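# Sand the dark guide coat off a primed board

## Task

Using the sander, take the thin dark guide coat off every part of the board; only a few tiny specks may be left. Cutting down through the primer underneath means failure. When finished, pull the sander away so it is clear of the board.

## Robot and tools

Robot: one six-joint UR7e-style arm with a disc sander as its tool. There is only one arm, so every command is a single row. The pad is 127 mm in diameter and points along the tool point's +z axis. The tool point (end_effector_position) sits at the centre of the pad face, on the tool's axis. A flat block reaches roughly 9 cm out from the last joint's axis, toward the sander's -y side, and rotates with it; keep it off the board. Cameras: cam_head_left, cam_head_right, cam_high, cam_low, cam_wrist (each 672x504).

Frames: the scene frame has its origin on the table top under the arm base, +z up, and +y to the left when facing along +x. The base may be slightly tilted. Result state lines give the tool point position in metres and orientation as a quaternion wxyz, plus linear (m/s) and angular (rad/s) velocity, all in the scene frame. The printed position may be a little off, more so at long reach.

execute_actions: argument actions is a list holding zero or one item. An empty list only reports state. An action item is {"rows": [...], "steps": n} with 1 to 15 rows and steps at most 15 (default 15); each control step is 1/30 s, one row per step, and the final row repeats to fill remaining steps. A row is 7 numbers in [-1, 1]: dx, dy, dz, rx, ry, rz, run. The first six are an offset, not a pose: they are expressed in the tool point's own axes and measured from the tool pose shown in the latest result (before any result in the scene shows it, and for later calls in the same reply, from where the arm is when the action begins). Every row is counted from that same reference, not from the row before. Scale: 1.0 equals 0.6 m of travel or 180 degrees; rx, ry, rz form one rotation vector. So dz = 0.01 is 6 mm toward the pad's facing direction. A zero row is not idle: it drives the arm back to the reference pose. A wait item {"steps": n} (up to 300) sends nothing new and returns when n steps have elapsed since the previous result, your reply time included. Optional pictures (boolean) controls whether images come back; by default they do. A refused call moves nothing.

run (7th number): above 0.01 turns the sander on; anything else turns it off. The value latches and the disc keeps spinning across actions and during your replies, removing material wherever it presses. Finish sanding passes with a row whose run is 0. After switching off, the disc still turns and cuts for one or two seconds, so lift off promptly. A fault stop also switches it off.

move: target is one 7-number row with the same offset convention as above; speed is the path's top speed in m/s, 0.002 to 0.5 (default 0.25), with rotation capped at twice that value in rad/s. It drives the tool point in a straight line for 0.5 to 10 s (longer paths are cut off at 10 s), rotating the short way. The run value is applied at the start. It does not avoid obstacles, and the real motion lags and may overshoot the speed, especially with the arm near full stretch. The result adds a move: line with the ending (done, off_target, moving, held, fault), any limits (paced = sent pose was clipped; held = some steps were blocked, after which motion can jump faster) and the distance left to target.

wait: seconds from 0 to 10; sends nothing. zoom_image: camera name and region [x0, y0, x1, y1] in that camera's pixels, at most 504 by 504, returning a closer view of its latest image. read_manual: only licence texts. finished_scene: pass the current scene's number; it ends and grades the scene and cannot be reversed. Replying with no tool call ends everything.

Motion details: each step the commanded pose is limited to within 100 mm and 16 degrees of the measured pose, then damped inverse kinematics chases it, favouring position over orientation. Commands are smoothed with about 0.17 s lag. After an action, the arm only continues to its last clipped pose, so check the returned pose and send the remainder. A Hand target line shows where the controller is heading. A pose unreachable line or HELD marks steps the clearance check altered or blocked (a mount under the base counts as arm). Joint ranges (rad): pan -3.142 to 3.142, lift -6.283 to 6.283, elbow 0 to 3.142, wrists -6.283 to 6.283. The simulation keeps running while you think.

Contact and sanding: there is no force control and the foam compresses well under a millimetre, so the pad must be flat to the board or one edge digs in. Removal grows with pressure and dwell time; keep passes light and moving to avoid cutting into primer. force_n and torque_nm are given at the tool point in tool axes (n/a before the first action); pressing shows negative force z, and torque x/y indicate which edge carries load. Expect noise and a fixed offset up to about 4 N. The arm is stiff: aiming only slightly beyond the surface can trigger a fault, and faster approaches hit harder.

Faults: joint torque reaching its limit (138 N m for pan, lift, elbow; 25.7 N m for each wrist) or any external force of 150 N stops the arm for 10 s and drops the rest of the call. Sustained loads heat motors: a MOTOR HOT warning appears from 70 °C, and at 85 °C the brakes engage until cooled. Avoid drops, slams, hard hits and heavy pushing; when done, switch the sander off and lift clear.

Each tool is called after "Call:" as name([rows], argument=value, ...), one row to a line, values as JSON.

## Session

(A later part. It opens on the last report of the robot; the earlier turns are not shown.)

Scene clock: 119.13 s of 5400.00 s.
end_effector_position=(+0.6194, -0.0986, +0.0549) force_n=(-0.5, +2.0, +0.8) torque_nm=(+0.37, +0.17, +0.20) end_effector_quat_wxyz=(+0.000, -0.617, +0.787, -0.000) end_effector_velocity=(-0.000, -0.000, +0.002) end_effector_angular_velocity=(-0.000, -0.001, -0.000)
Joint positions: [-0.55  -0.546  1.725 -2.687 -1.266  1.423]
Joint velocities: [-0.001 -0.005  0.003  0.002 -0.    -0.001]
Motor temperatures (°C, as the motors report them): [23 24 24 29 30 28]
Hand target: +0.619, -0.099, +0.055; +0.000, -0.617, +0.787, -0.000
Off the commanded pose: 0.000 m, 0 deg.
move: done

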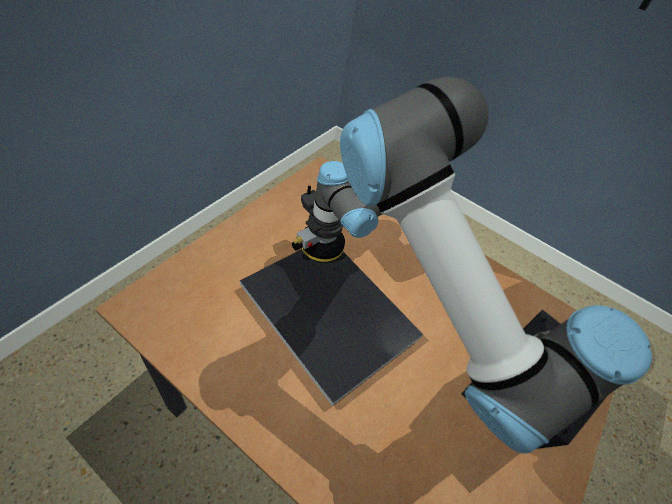

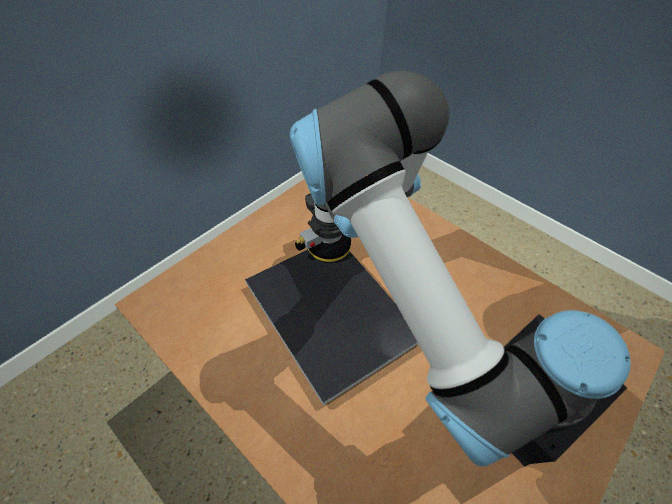

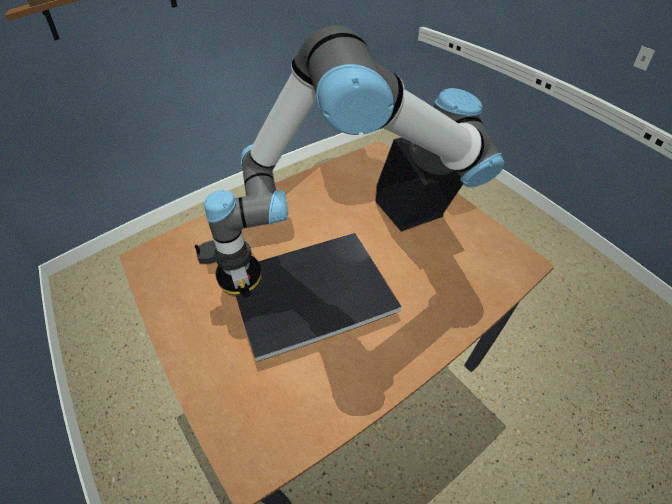

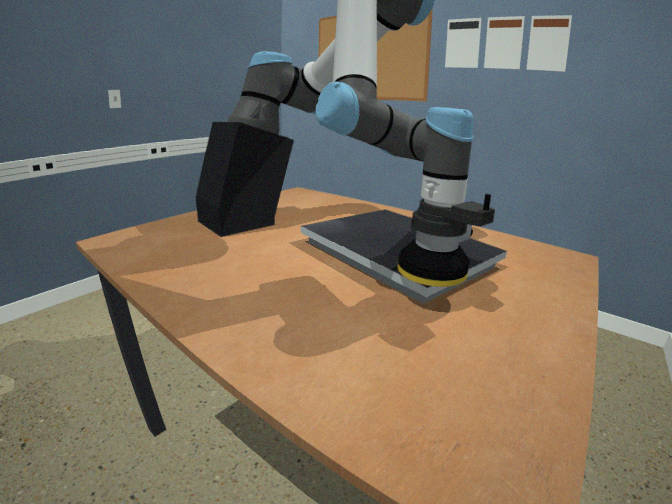

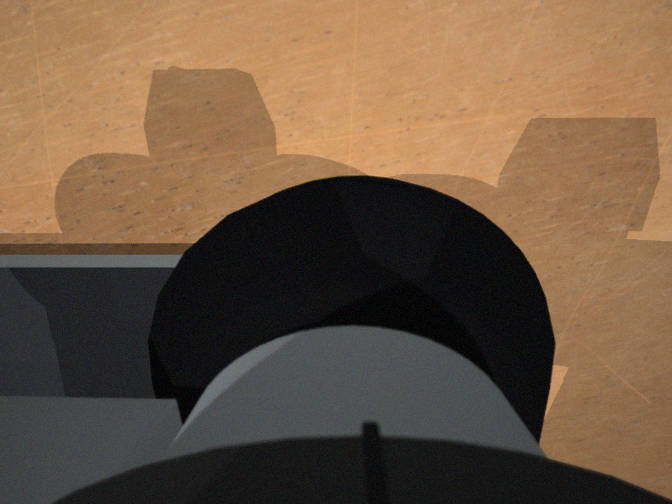

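Call:
move(target=[0,0,0.0213,0,0,0,1], speed=0.012)

Call:
move(target=[0,0.583,0.0002,0,0,0,1], speed=0.06)

Call:
move(target=[0,0,-0.02,0,0,0,0], speed=0.05)

Scene clock: 125.63 s of 5400.00 s.
end_effector_position=(+0.6196, -0.0986, +0.0426) force_n=(+2.1, +3.4, -20.6) torque_nm=(+0.06, -0.40, +0.14) end_effector_quat_wxyz=(+0.000, -0.617, +0.787, -0.000) end_effector_velocity=(+0.000, +0.000, -0.002) end_effector_angular_velocity=(+0.000, +0.001, -0.000)
Joint positions: [-0.544 -0.52   1.714 -2.705 -1.266  1.43 ]
Joint velocities: [ 0.001  0.005 -0.003 -0.002 -0.     0.001]
Motor temperatures (°C, as the motors report them): [23 24 24 29 30 28]
Hand target: +0.619, -0.099, +0.042; +0.000, -0.617, +0.787, -0.000
Off the commanded pose: 0.000 m, 0 deg.
move: done

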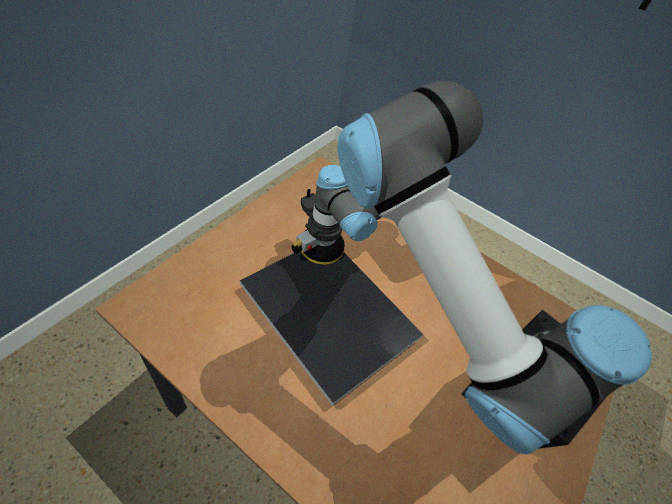

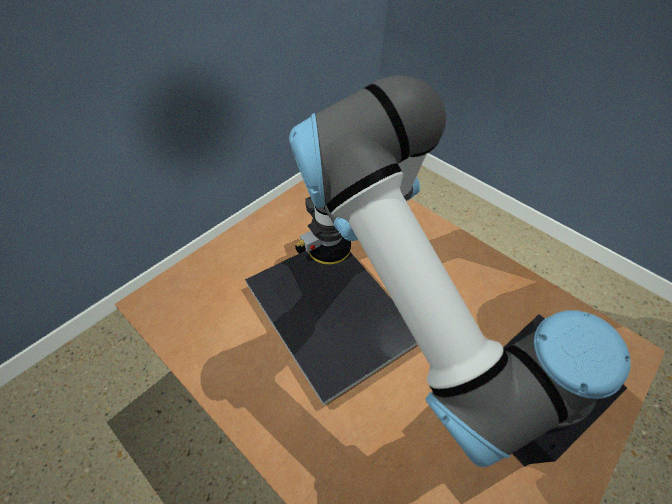

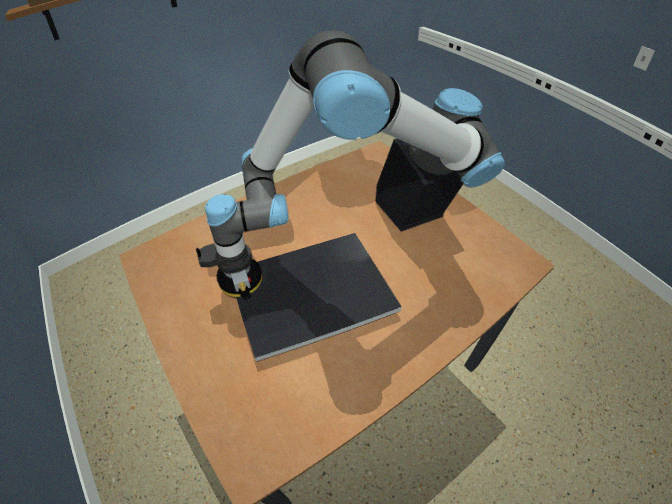

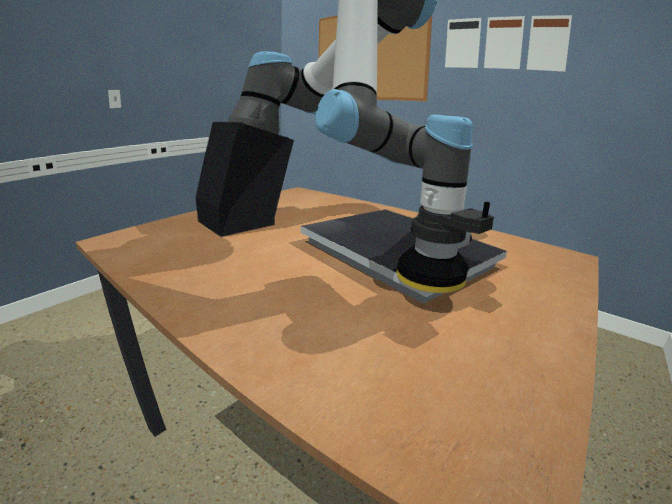

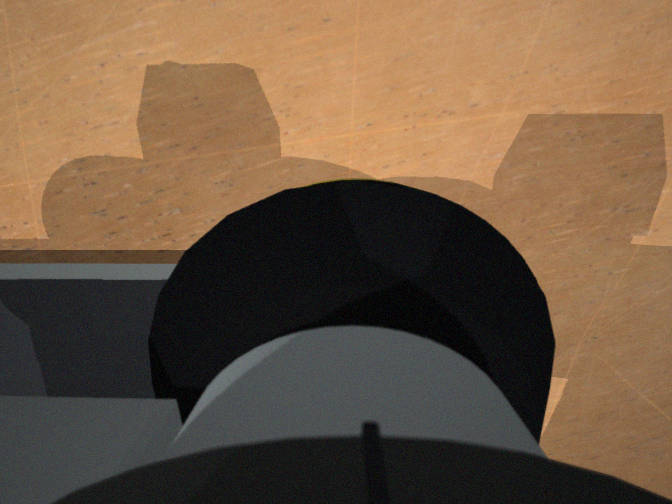

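Scene clock: 132.13 s of 5400.00 s.
end_effector_position=(+0.2803, -0.0148, +0.0416) force_n=(-5.6, -1.7, -49.3) torque_nm=(+0.55, +0.82, +0.00) end_effector_quat_wxyz=(+0.000, -0.617, +0.787, -0.000) end_effector_velocity=(-0.002, -0.000, -0.000) end_effector_angular_velocity=(-0.002, -0.004, +0.001)
Joint positions: [-0.723 -0.397  2.64  -3.699 -1.281  1.243]
Joint velocities: [-0.004  0.011  0.005 -0.019  0.    -0.004]
Motor temperatures (°C, as the motors report them): [23 24 24 29 30 28]
Hand target: +0.280, -0.015, +0.042; +0.001, -0.617, +0.787, -0.000
Off the commanded pose: 0.001 m, 0 deg.
move: done

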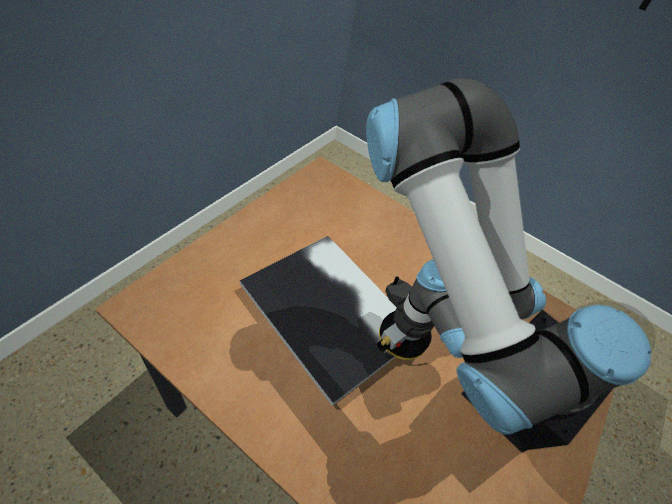

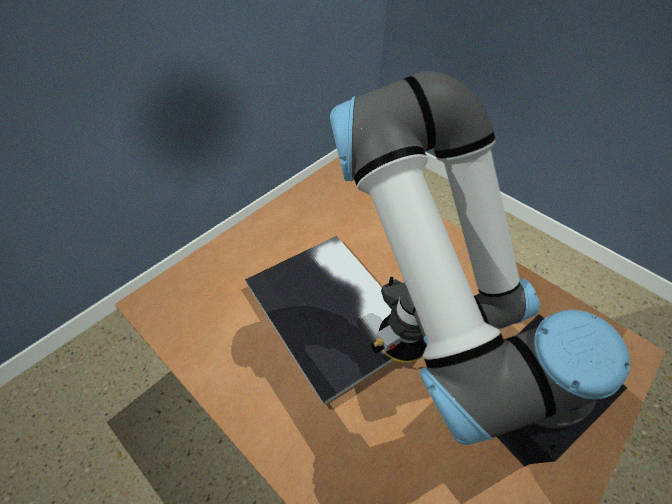

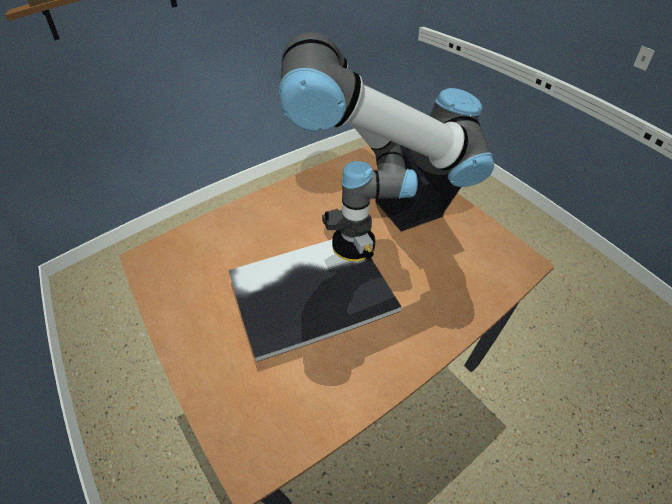

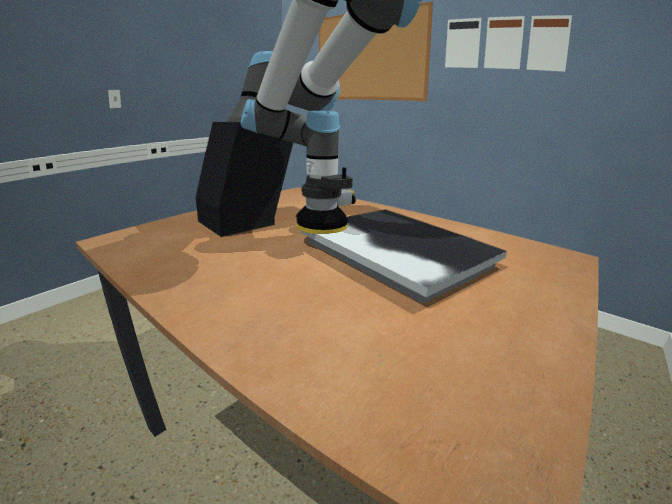

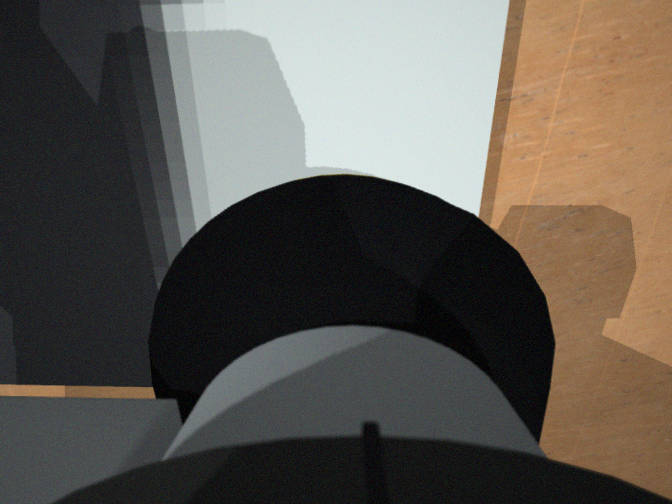

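Scene clock: 133.17 s of 5400.00 s.
end_effector_position=(+0.2801, -0.0147, +0.0533) force_n=(-1.3, +0.4, +0.5) torque_nm=(+0.14, +0.29, +0.23) end_effector_quat_wxyz=(+0.001, -0.617, +0.787, -0.000) end_effector_velocity=(+0.001, -0.001, +0.002) end_effector_angular_velocity=(-0.001, -0.001, +0.000)
Joint positions: [-0.737 -0.44   2.662 -3.674 -1.283  1.228]
Joint velocities: [-0.003 -0.01   0.002  0.007 -0.001 -0.003]
Motor temperatures (°C, as the motors report them): [23 24 24 29 30 28]
Hand target: +0.280, -0.015, +0.054; +0.001, -0.617, +0.787, -0.000
Off the commanded pose: 0.000 m, 0 deg.
move: done

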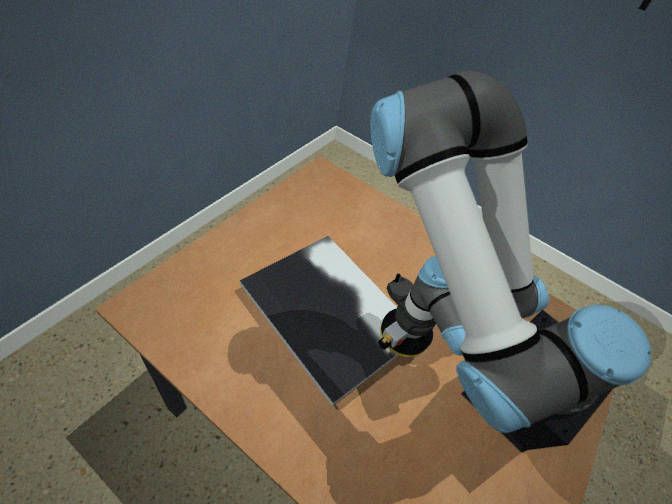

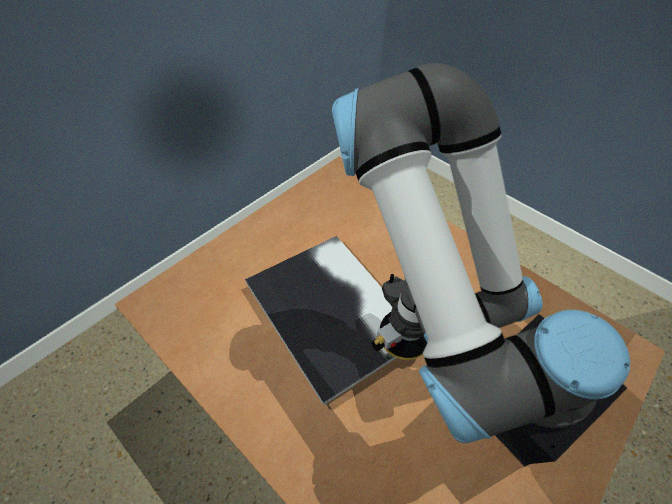

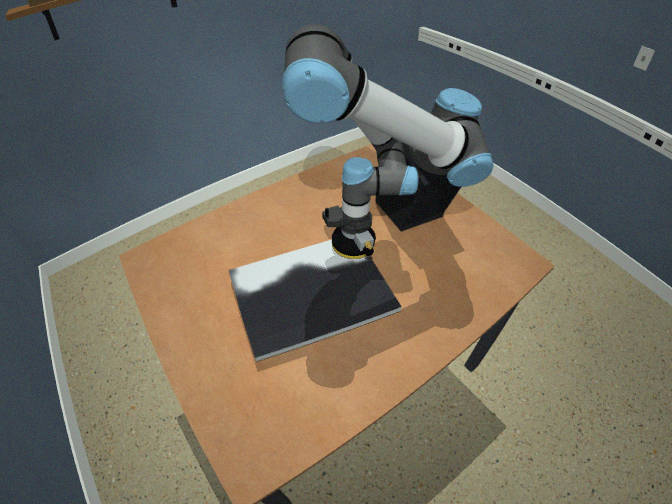

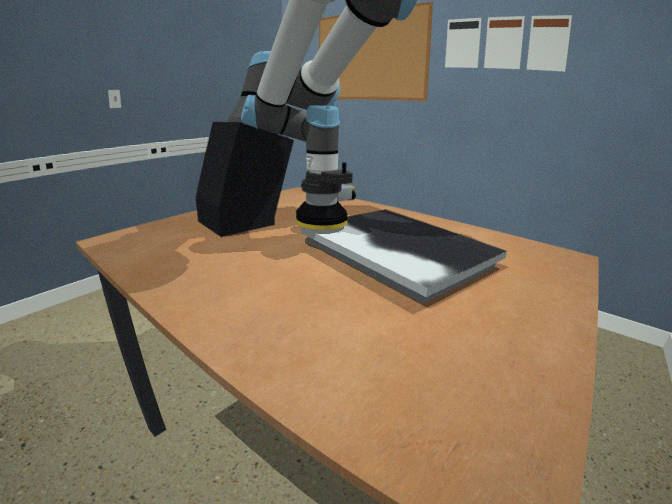

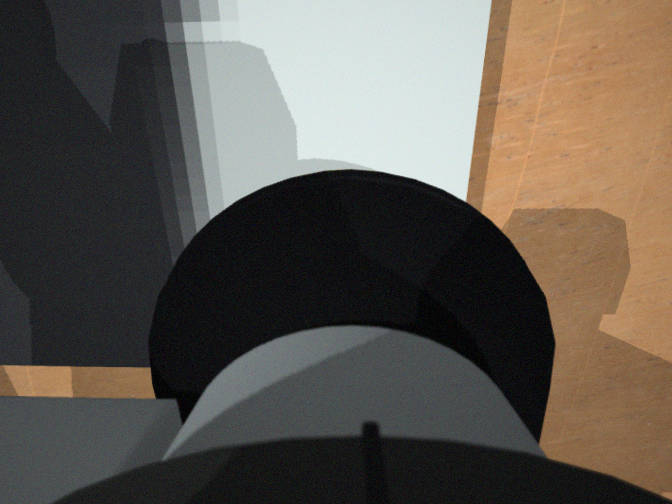

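Call:
move(target=[-0.175,-0.583,0.0135,0,0,0,1], speed=0.35)

Call:
move(target=[0,0,0.006,0,0,0,1], speed=0.006)

Call:
move(target=[0,0.583,-0.0004,0,0,0,1], speed=0.06)

Call:
move(target=[0,0,-0.02,0,0,0,0], speed=0.05)

Scene clock: 143.33 s of 5400.00 s.
end_effector_position=(+0.6444, +0.0032, +0.0458) force_n=(+1.3, -0.3, +1.1) torque_nm=(-0.03, +0.02, +0.14) end_effector_quat_wxyz=(+0.000, -0.617, +0.787, -0.001) end_effector_velocity=(+0.001, +0.000, -0.001) end_effector_angular_velocity=(+0.000, +0.004, +0.000)
Joint positions: [-0.385 -0.57   1.688 -2.68  -1.261  1.597]
Joint velocities: [ 0.001  0.004 -0.008  0.008 -0.001  0.   ]
Motor temperatures (°C, as the motors report them): [23 24 24 29 30 28]
Hand target: +0.645, +0.003, +0.046; +0.000, -0.617, +0.787, -0.000
Off the commanded pose: 0.001 m, 0 deg.
move: done

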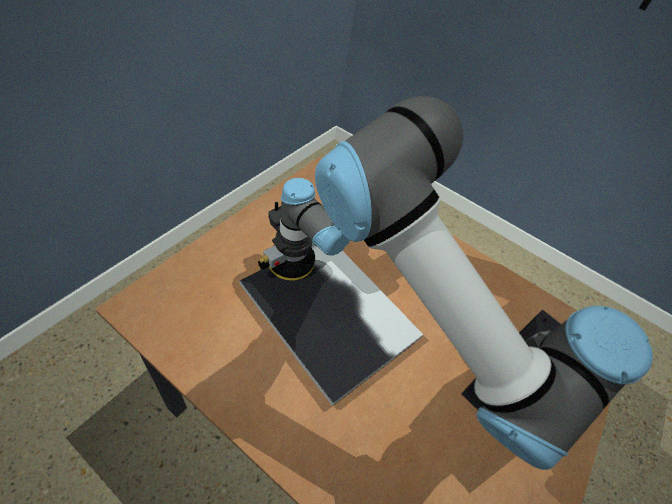

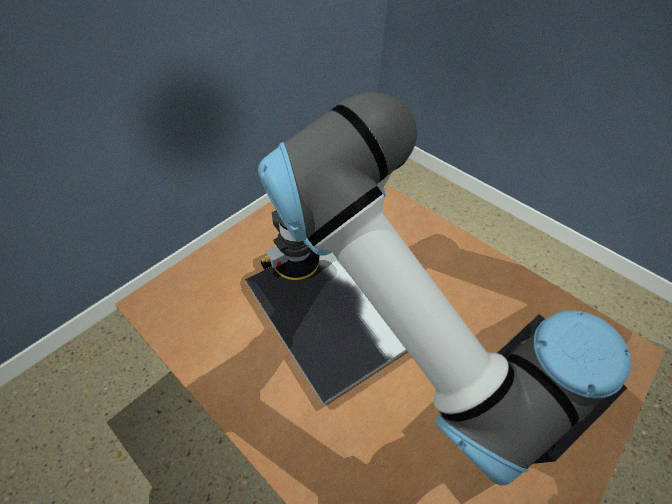

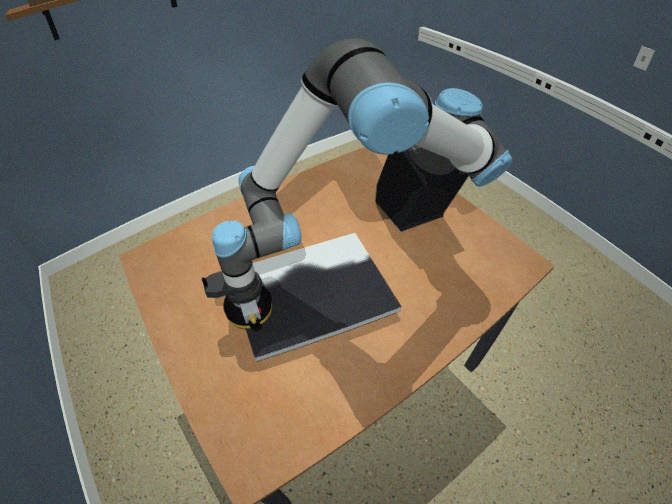

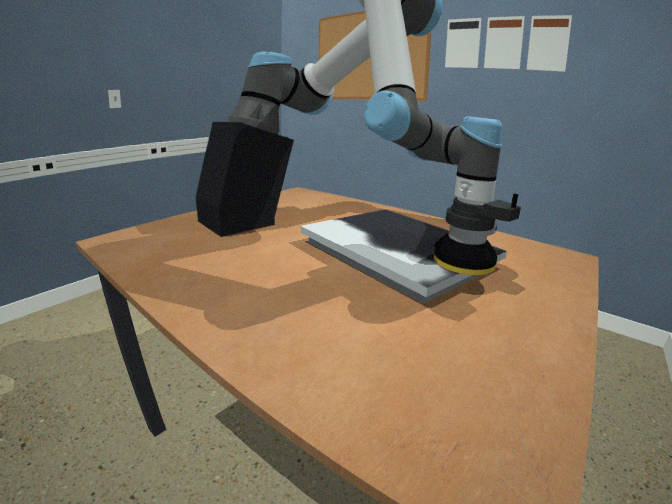

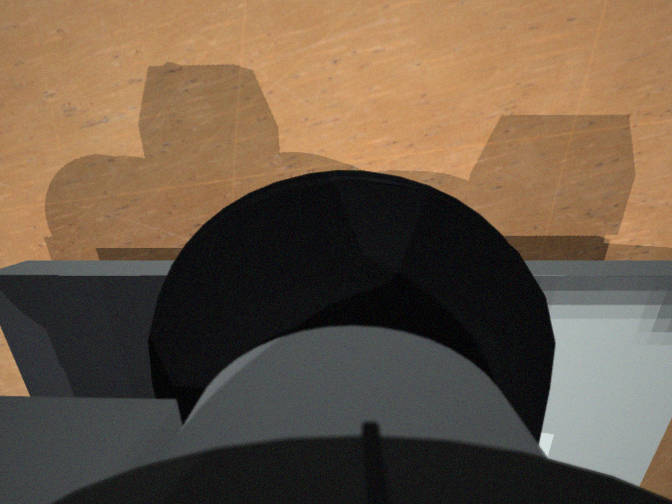

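Scene clock: 144.40 s of 5400.00 s.
end_effector_position=(+0.6448, +0.0031, +0.0425) force_n=(+0.1, +2.4, -25.5) torque_nm=(-0.17, +0.31, +0.07) end_effector_quat_wxyz=(+0.000, -0.617, +0.787, -0.001) end_effector_velocity=(-0.000, +0.000, -0.001) end_effector_angular_velocity=(+0.001, +0.000, -0.001)
Joint positions: [-0.383 -0.562  1.684 -2.684 -1.261  1.598]
Joint velocities: [ 0.001  0.003 -0.001 -0.001  0.001  0.001]
Motor temperatures (°C, as the motors report them): [23 24 24 29 30 28]
Hand target: +0.645, +0.003, +0.042; +0.000, -0.617, +0.787, -0.000
Off the commanded pose: 0.000 m, 0 deg.
move: done

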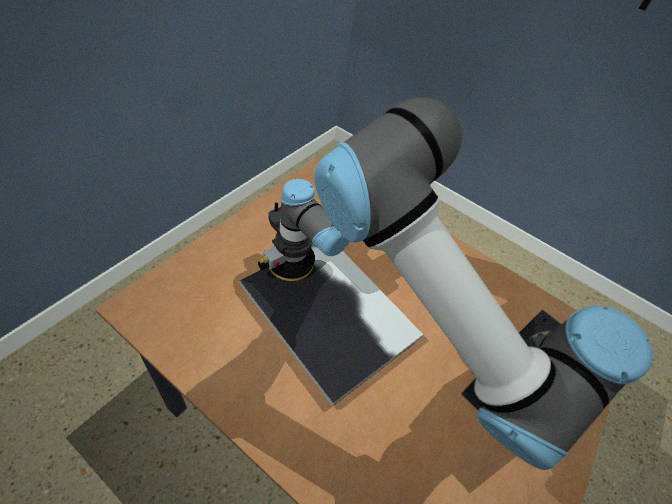

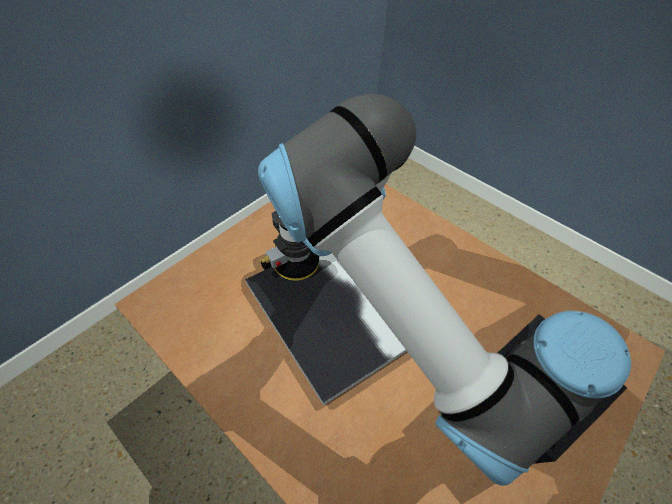

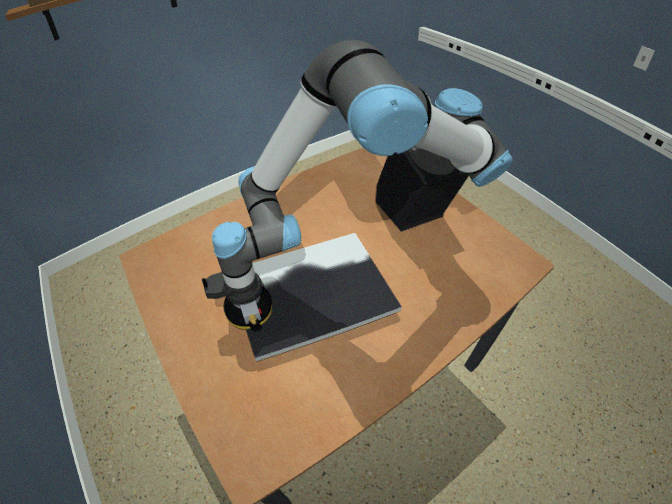

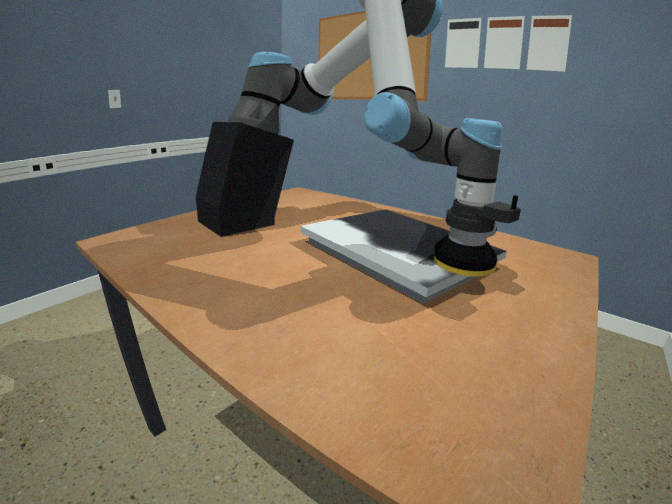

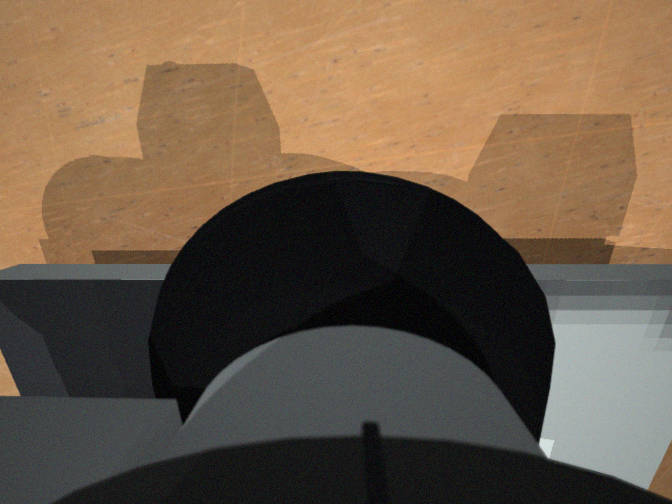

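Scene clock: 150.90 s of 5400.00 s.
end_effector_position=(+0.3053, +0.0868, +0.0418) force_n=(-5.1, +1.0, -43.5) torque_nm=(+1.13, +0.96, -0.03) end_effector_quat_wxyz=(+0.000, -0.617, +0.787, -0.001) end_effector_velocity=(-0.001, +0.000, -0.000) end_effector_angular_velocity=(-0.001, -0.004, +0.000)
Joint positions: [-0.349 -0.574  2.598 -3.597 -1.261  1.635]
Joint velocities: [-0.     0.006  0.004 -0.014  0.     0.001]
Motor temperatures (°C, as the motors report them): [23 24 24 29 30 28]
Hand target: +0.305, +0.087, +0.042; +0.000, -0.617, +0.787, -0.001
Off the commanded pose: 0.001 m, 0 deg.
move: done

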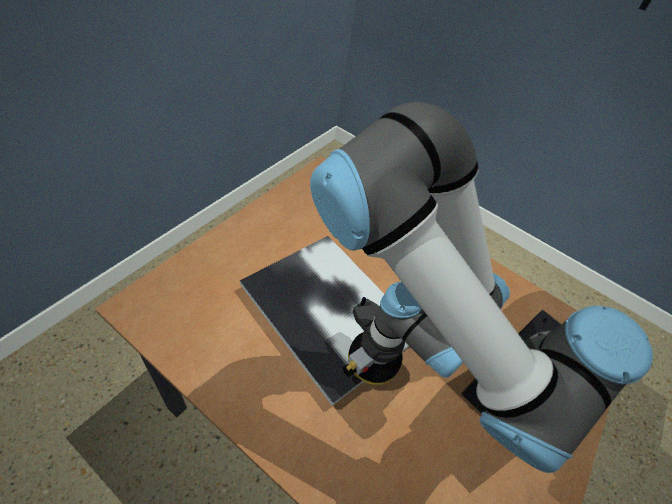

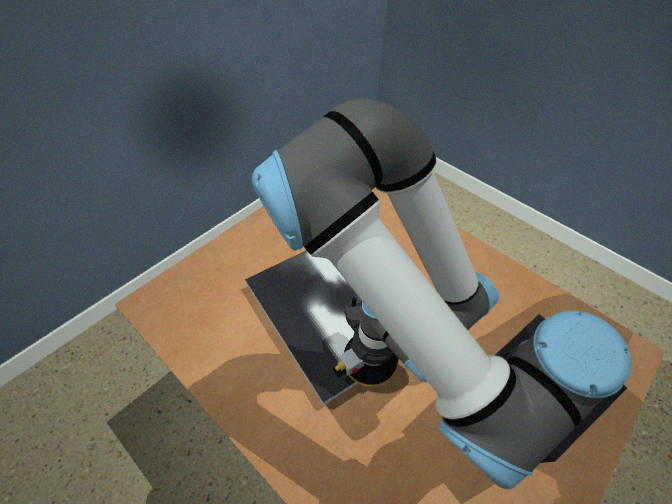

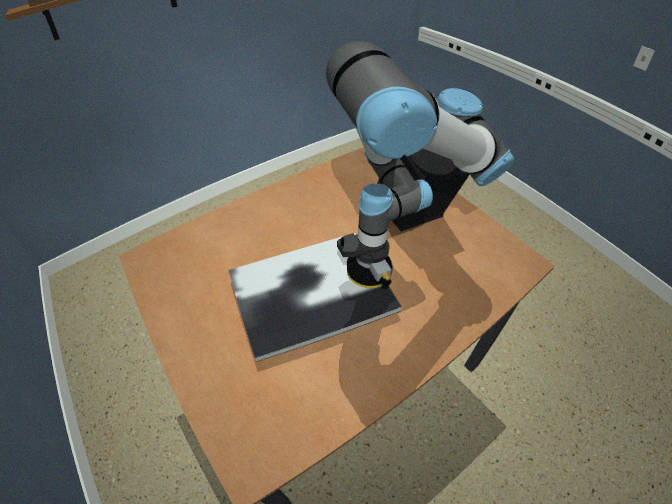

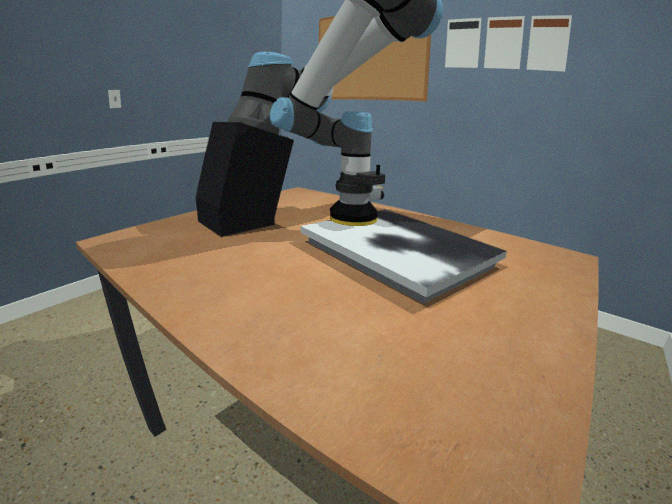

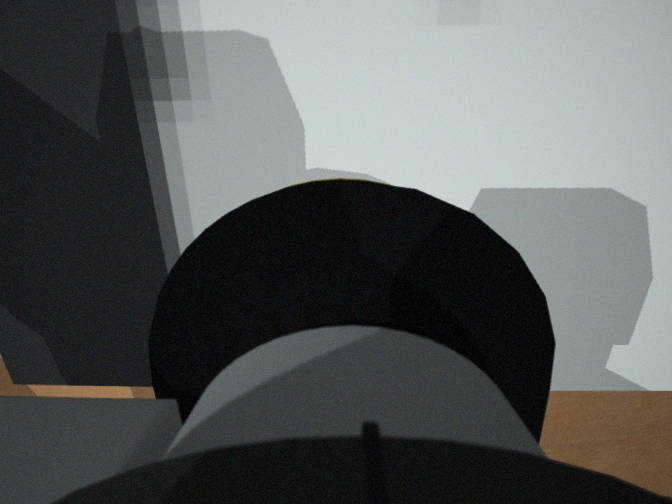

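Scene clock: 151.93 s of 5400.00 s.
end_effector_position=(+0.3051, +0.0869, +0.0535) force_n=(+0.8, -0.7, +2.2) torque_nm=(-0.07, -0.04, +0.12) end_effector_quat_wxyz=(+0.000, -0.617, +0.787, -0.001) end_effector_velocity=(+0.001, -0.000, +0.002) end_effector_angular_velocity=(-0.000, -0.001, +0.000)
Joint positions: [-0.361 -0.618  2.618 -3.569 -1.261  1.621]
Joint velocities: [-0.002 -0.009  0.003  0.006 -0.    -0.003]
Motor temperatures (°C, as the motors report them): [23 24 24 29 30 28]
Hand target: +0.305, +0.087, +0.054; +0.000, -0.617, +0.787, -0.001
Off the commanded pose: 0.000 m, 0 deg.
move: done

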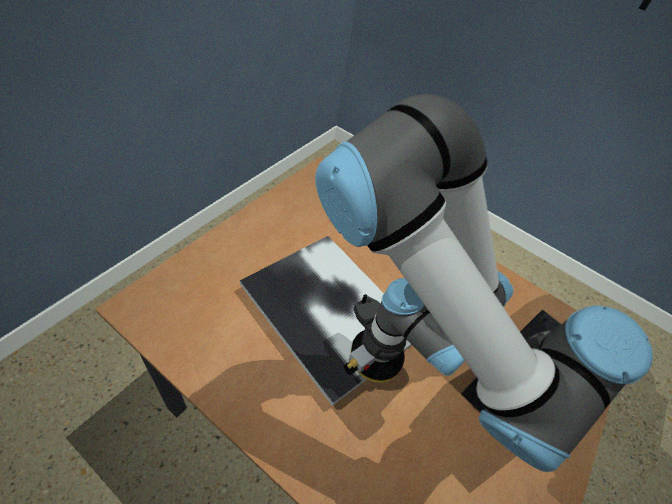

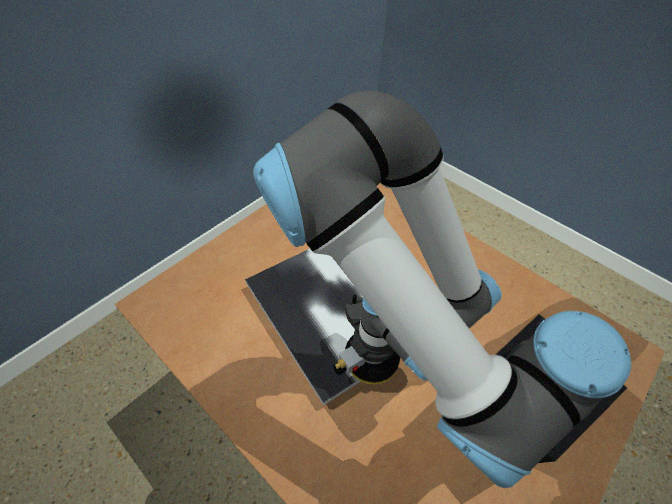

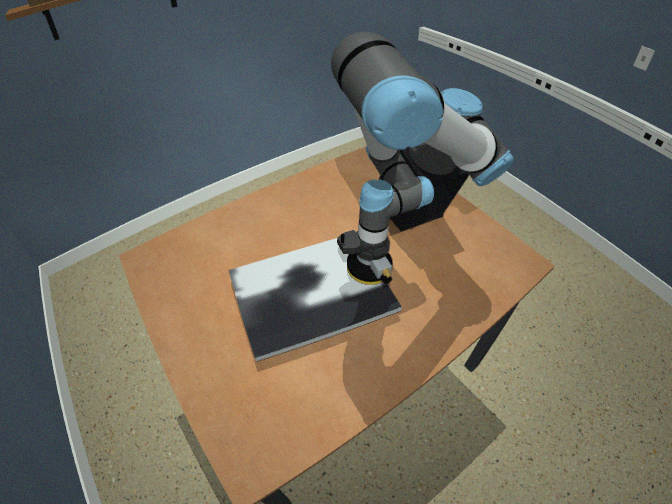

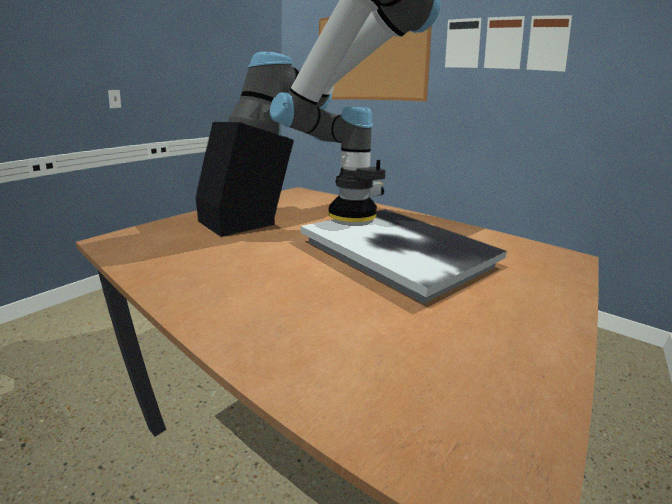

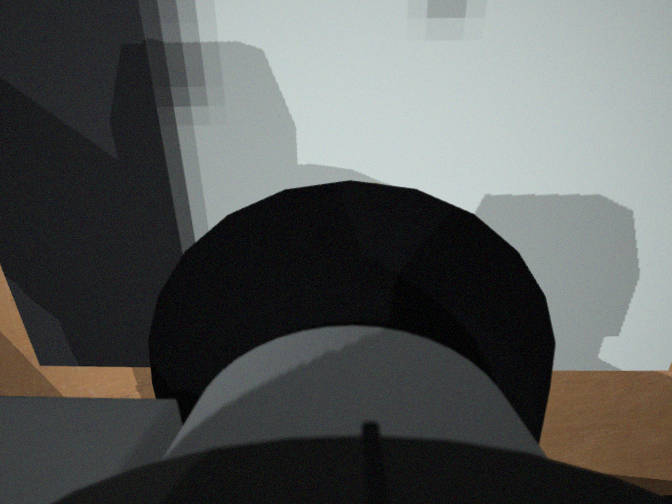

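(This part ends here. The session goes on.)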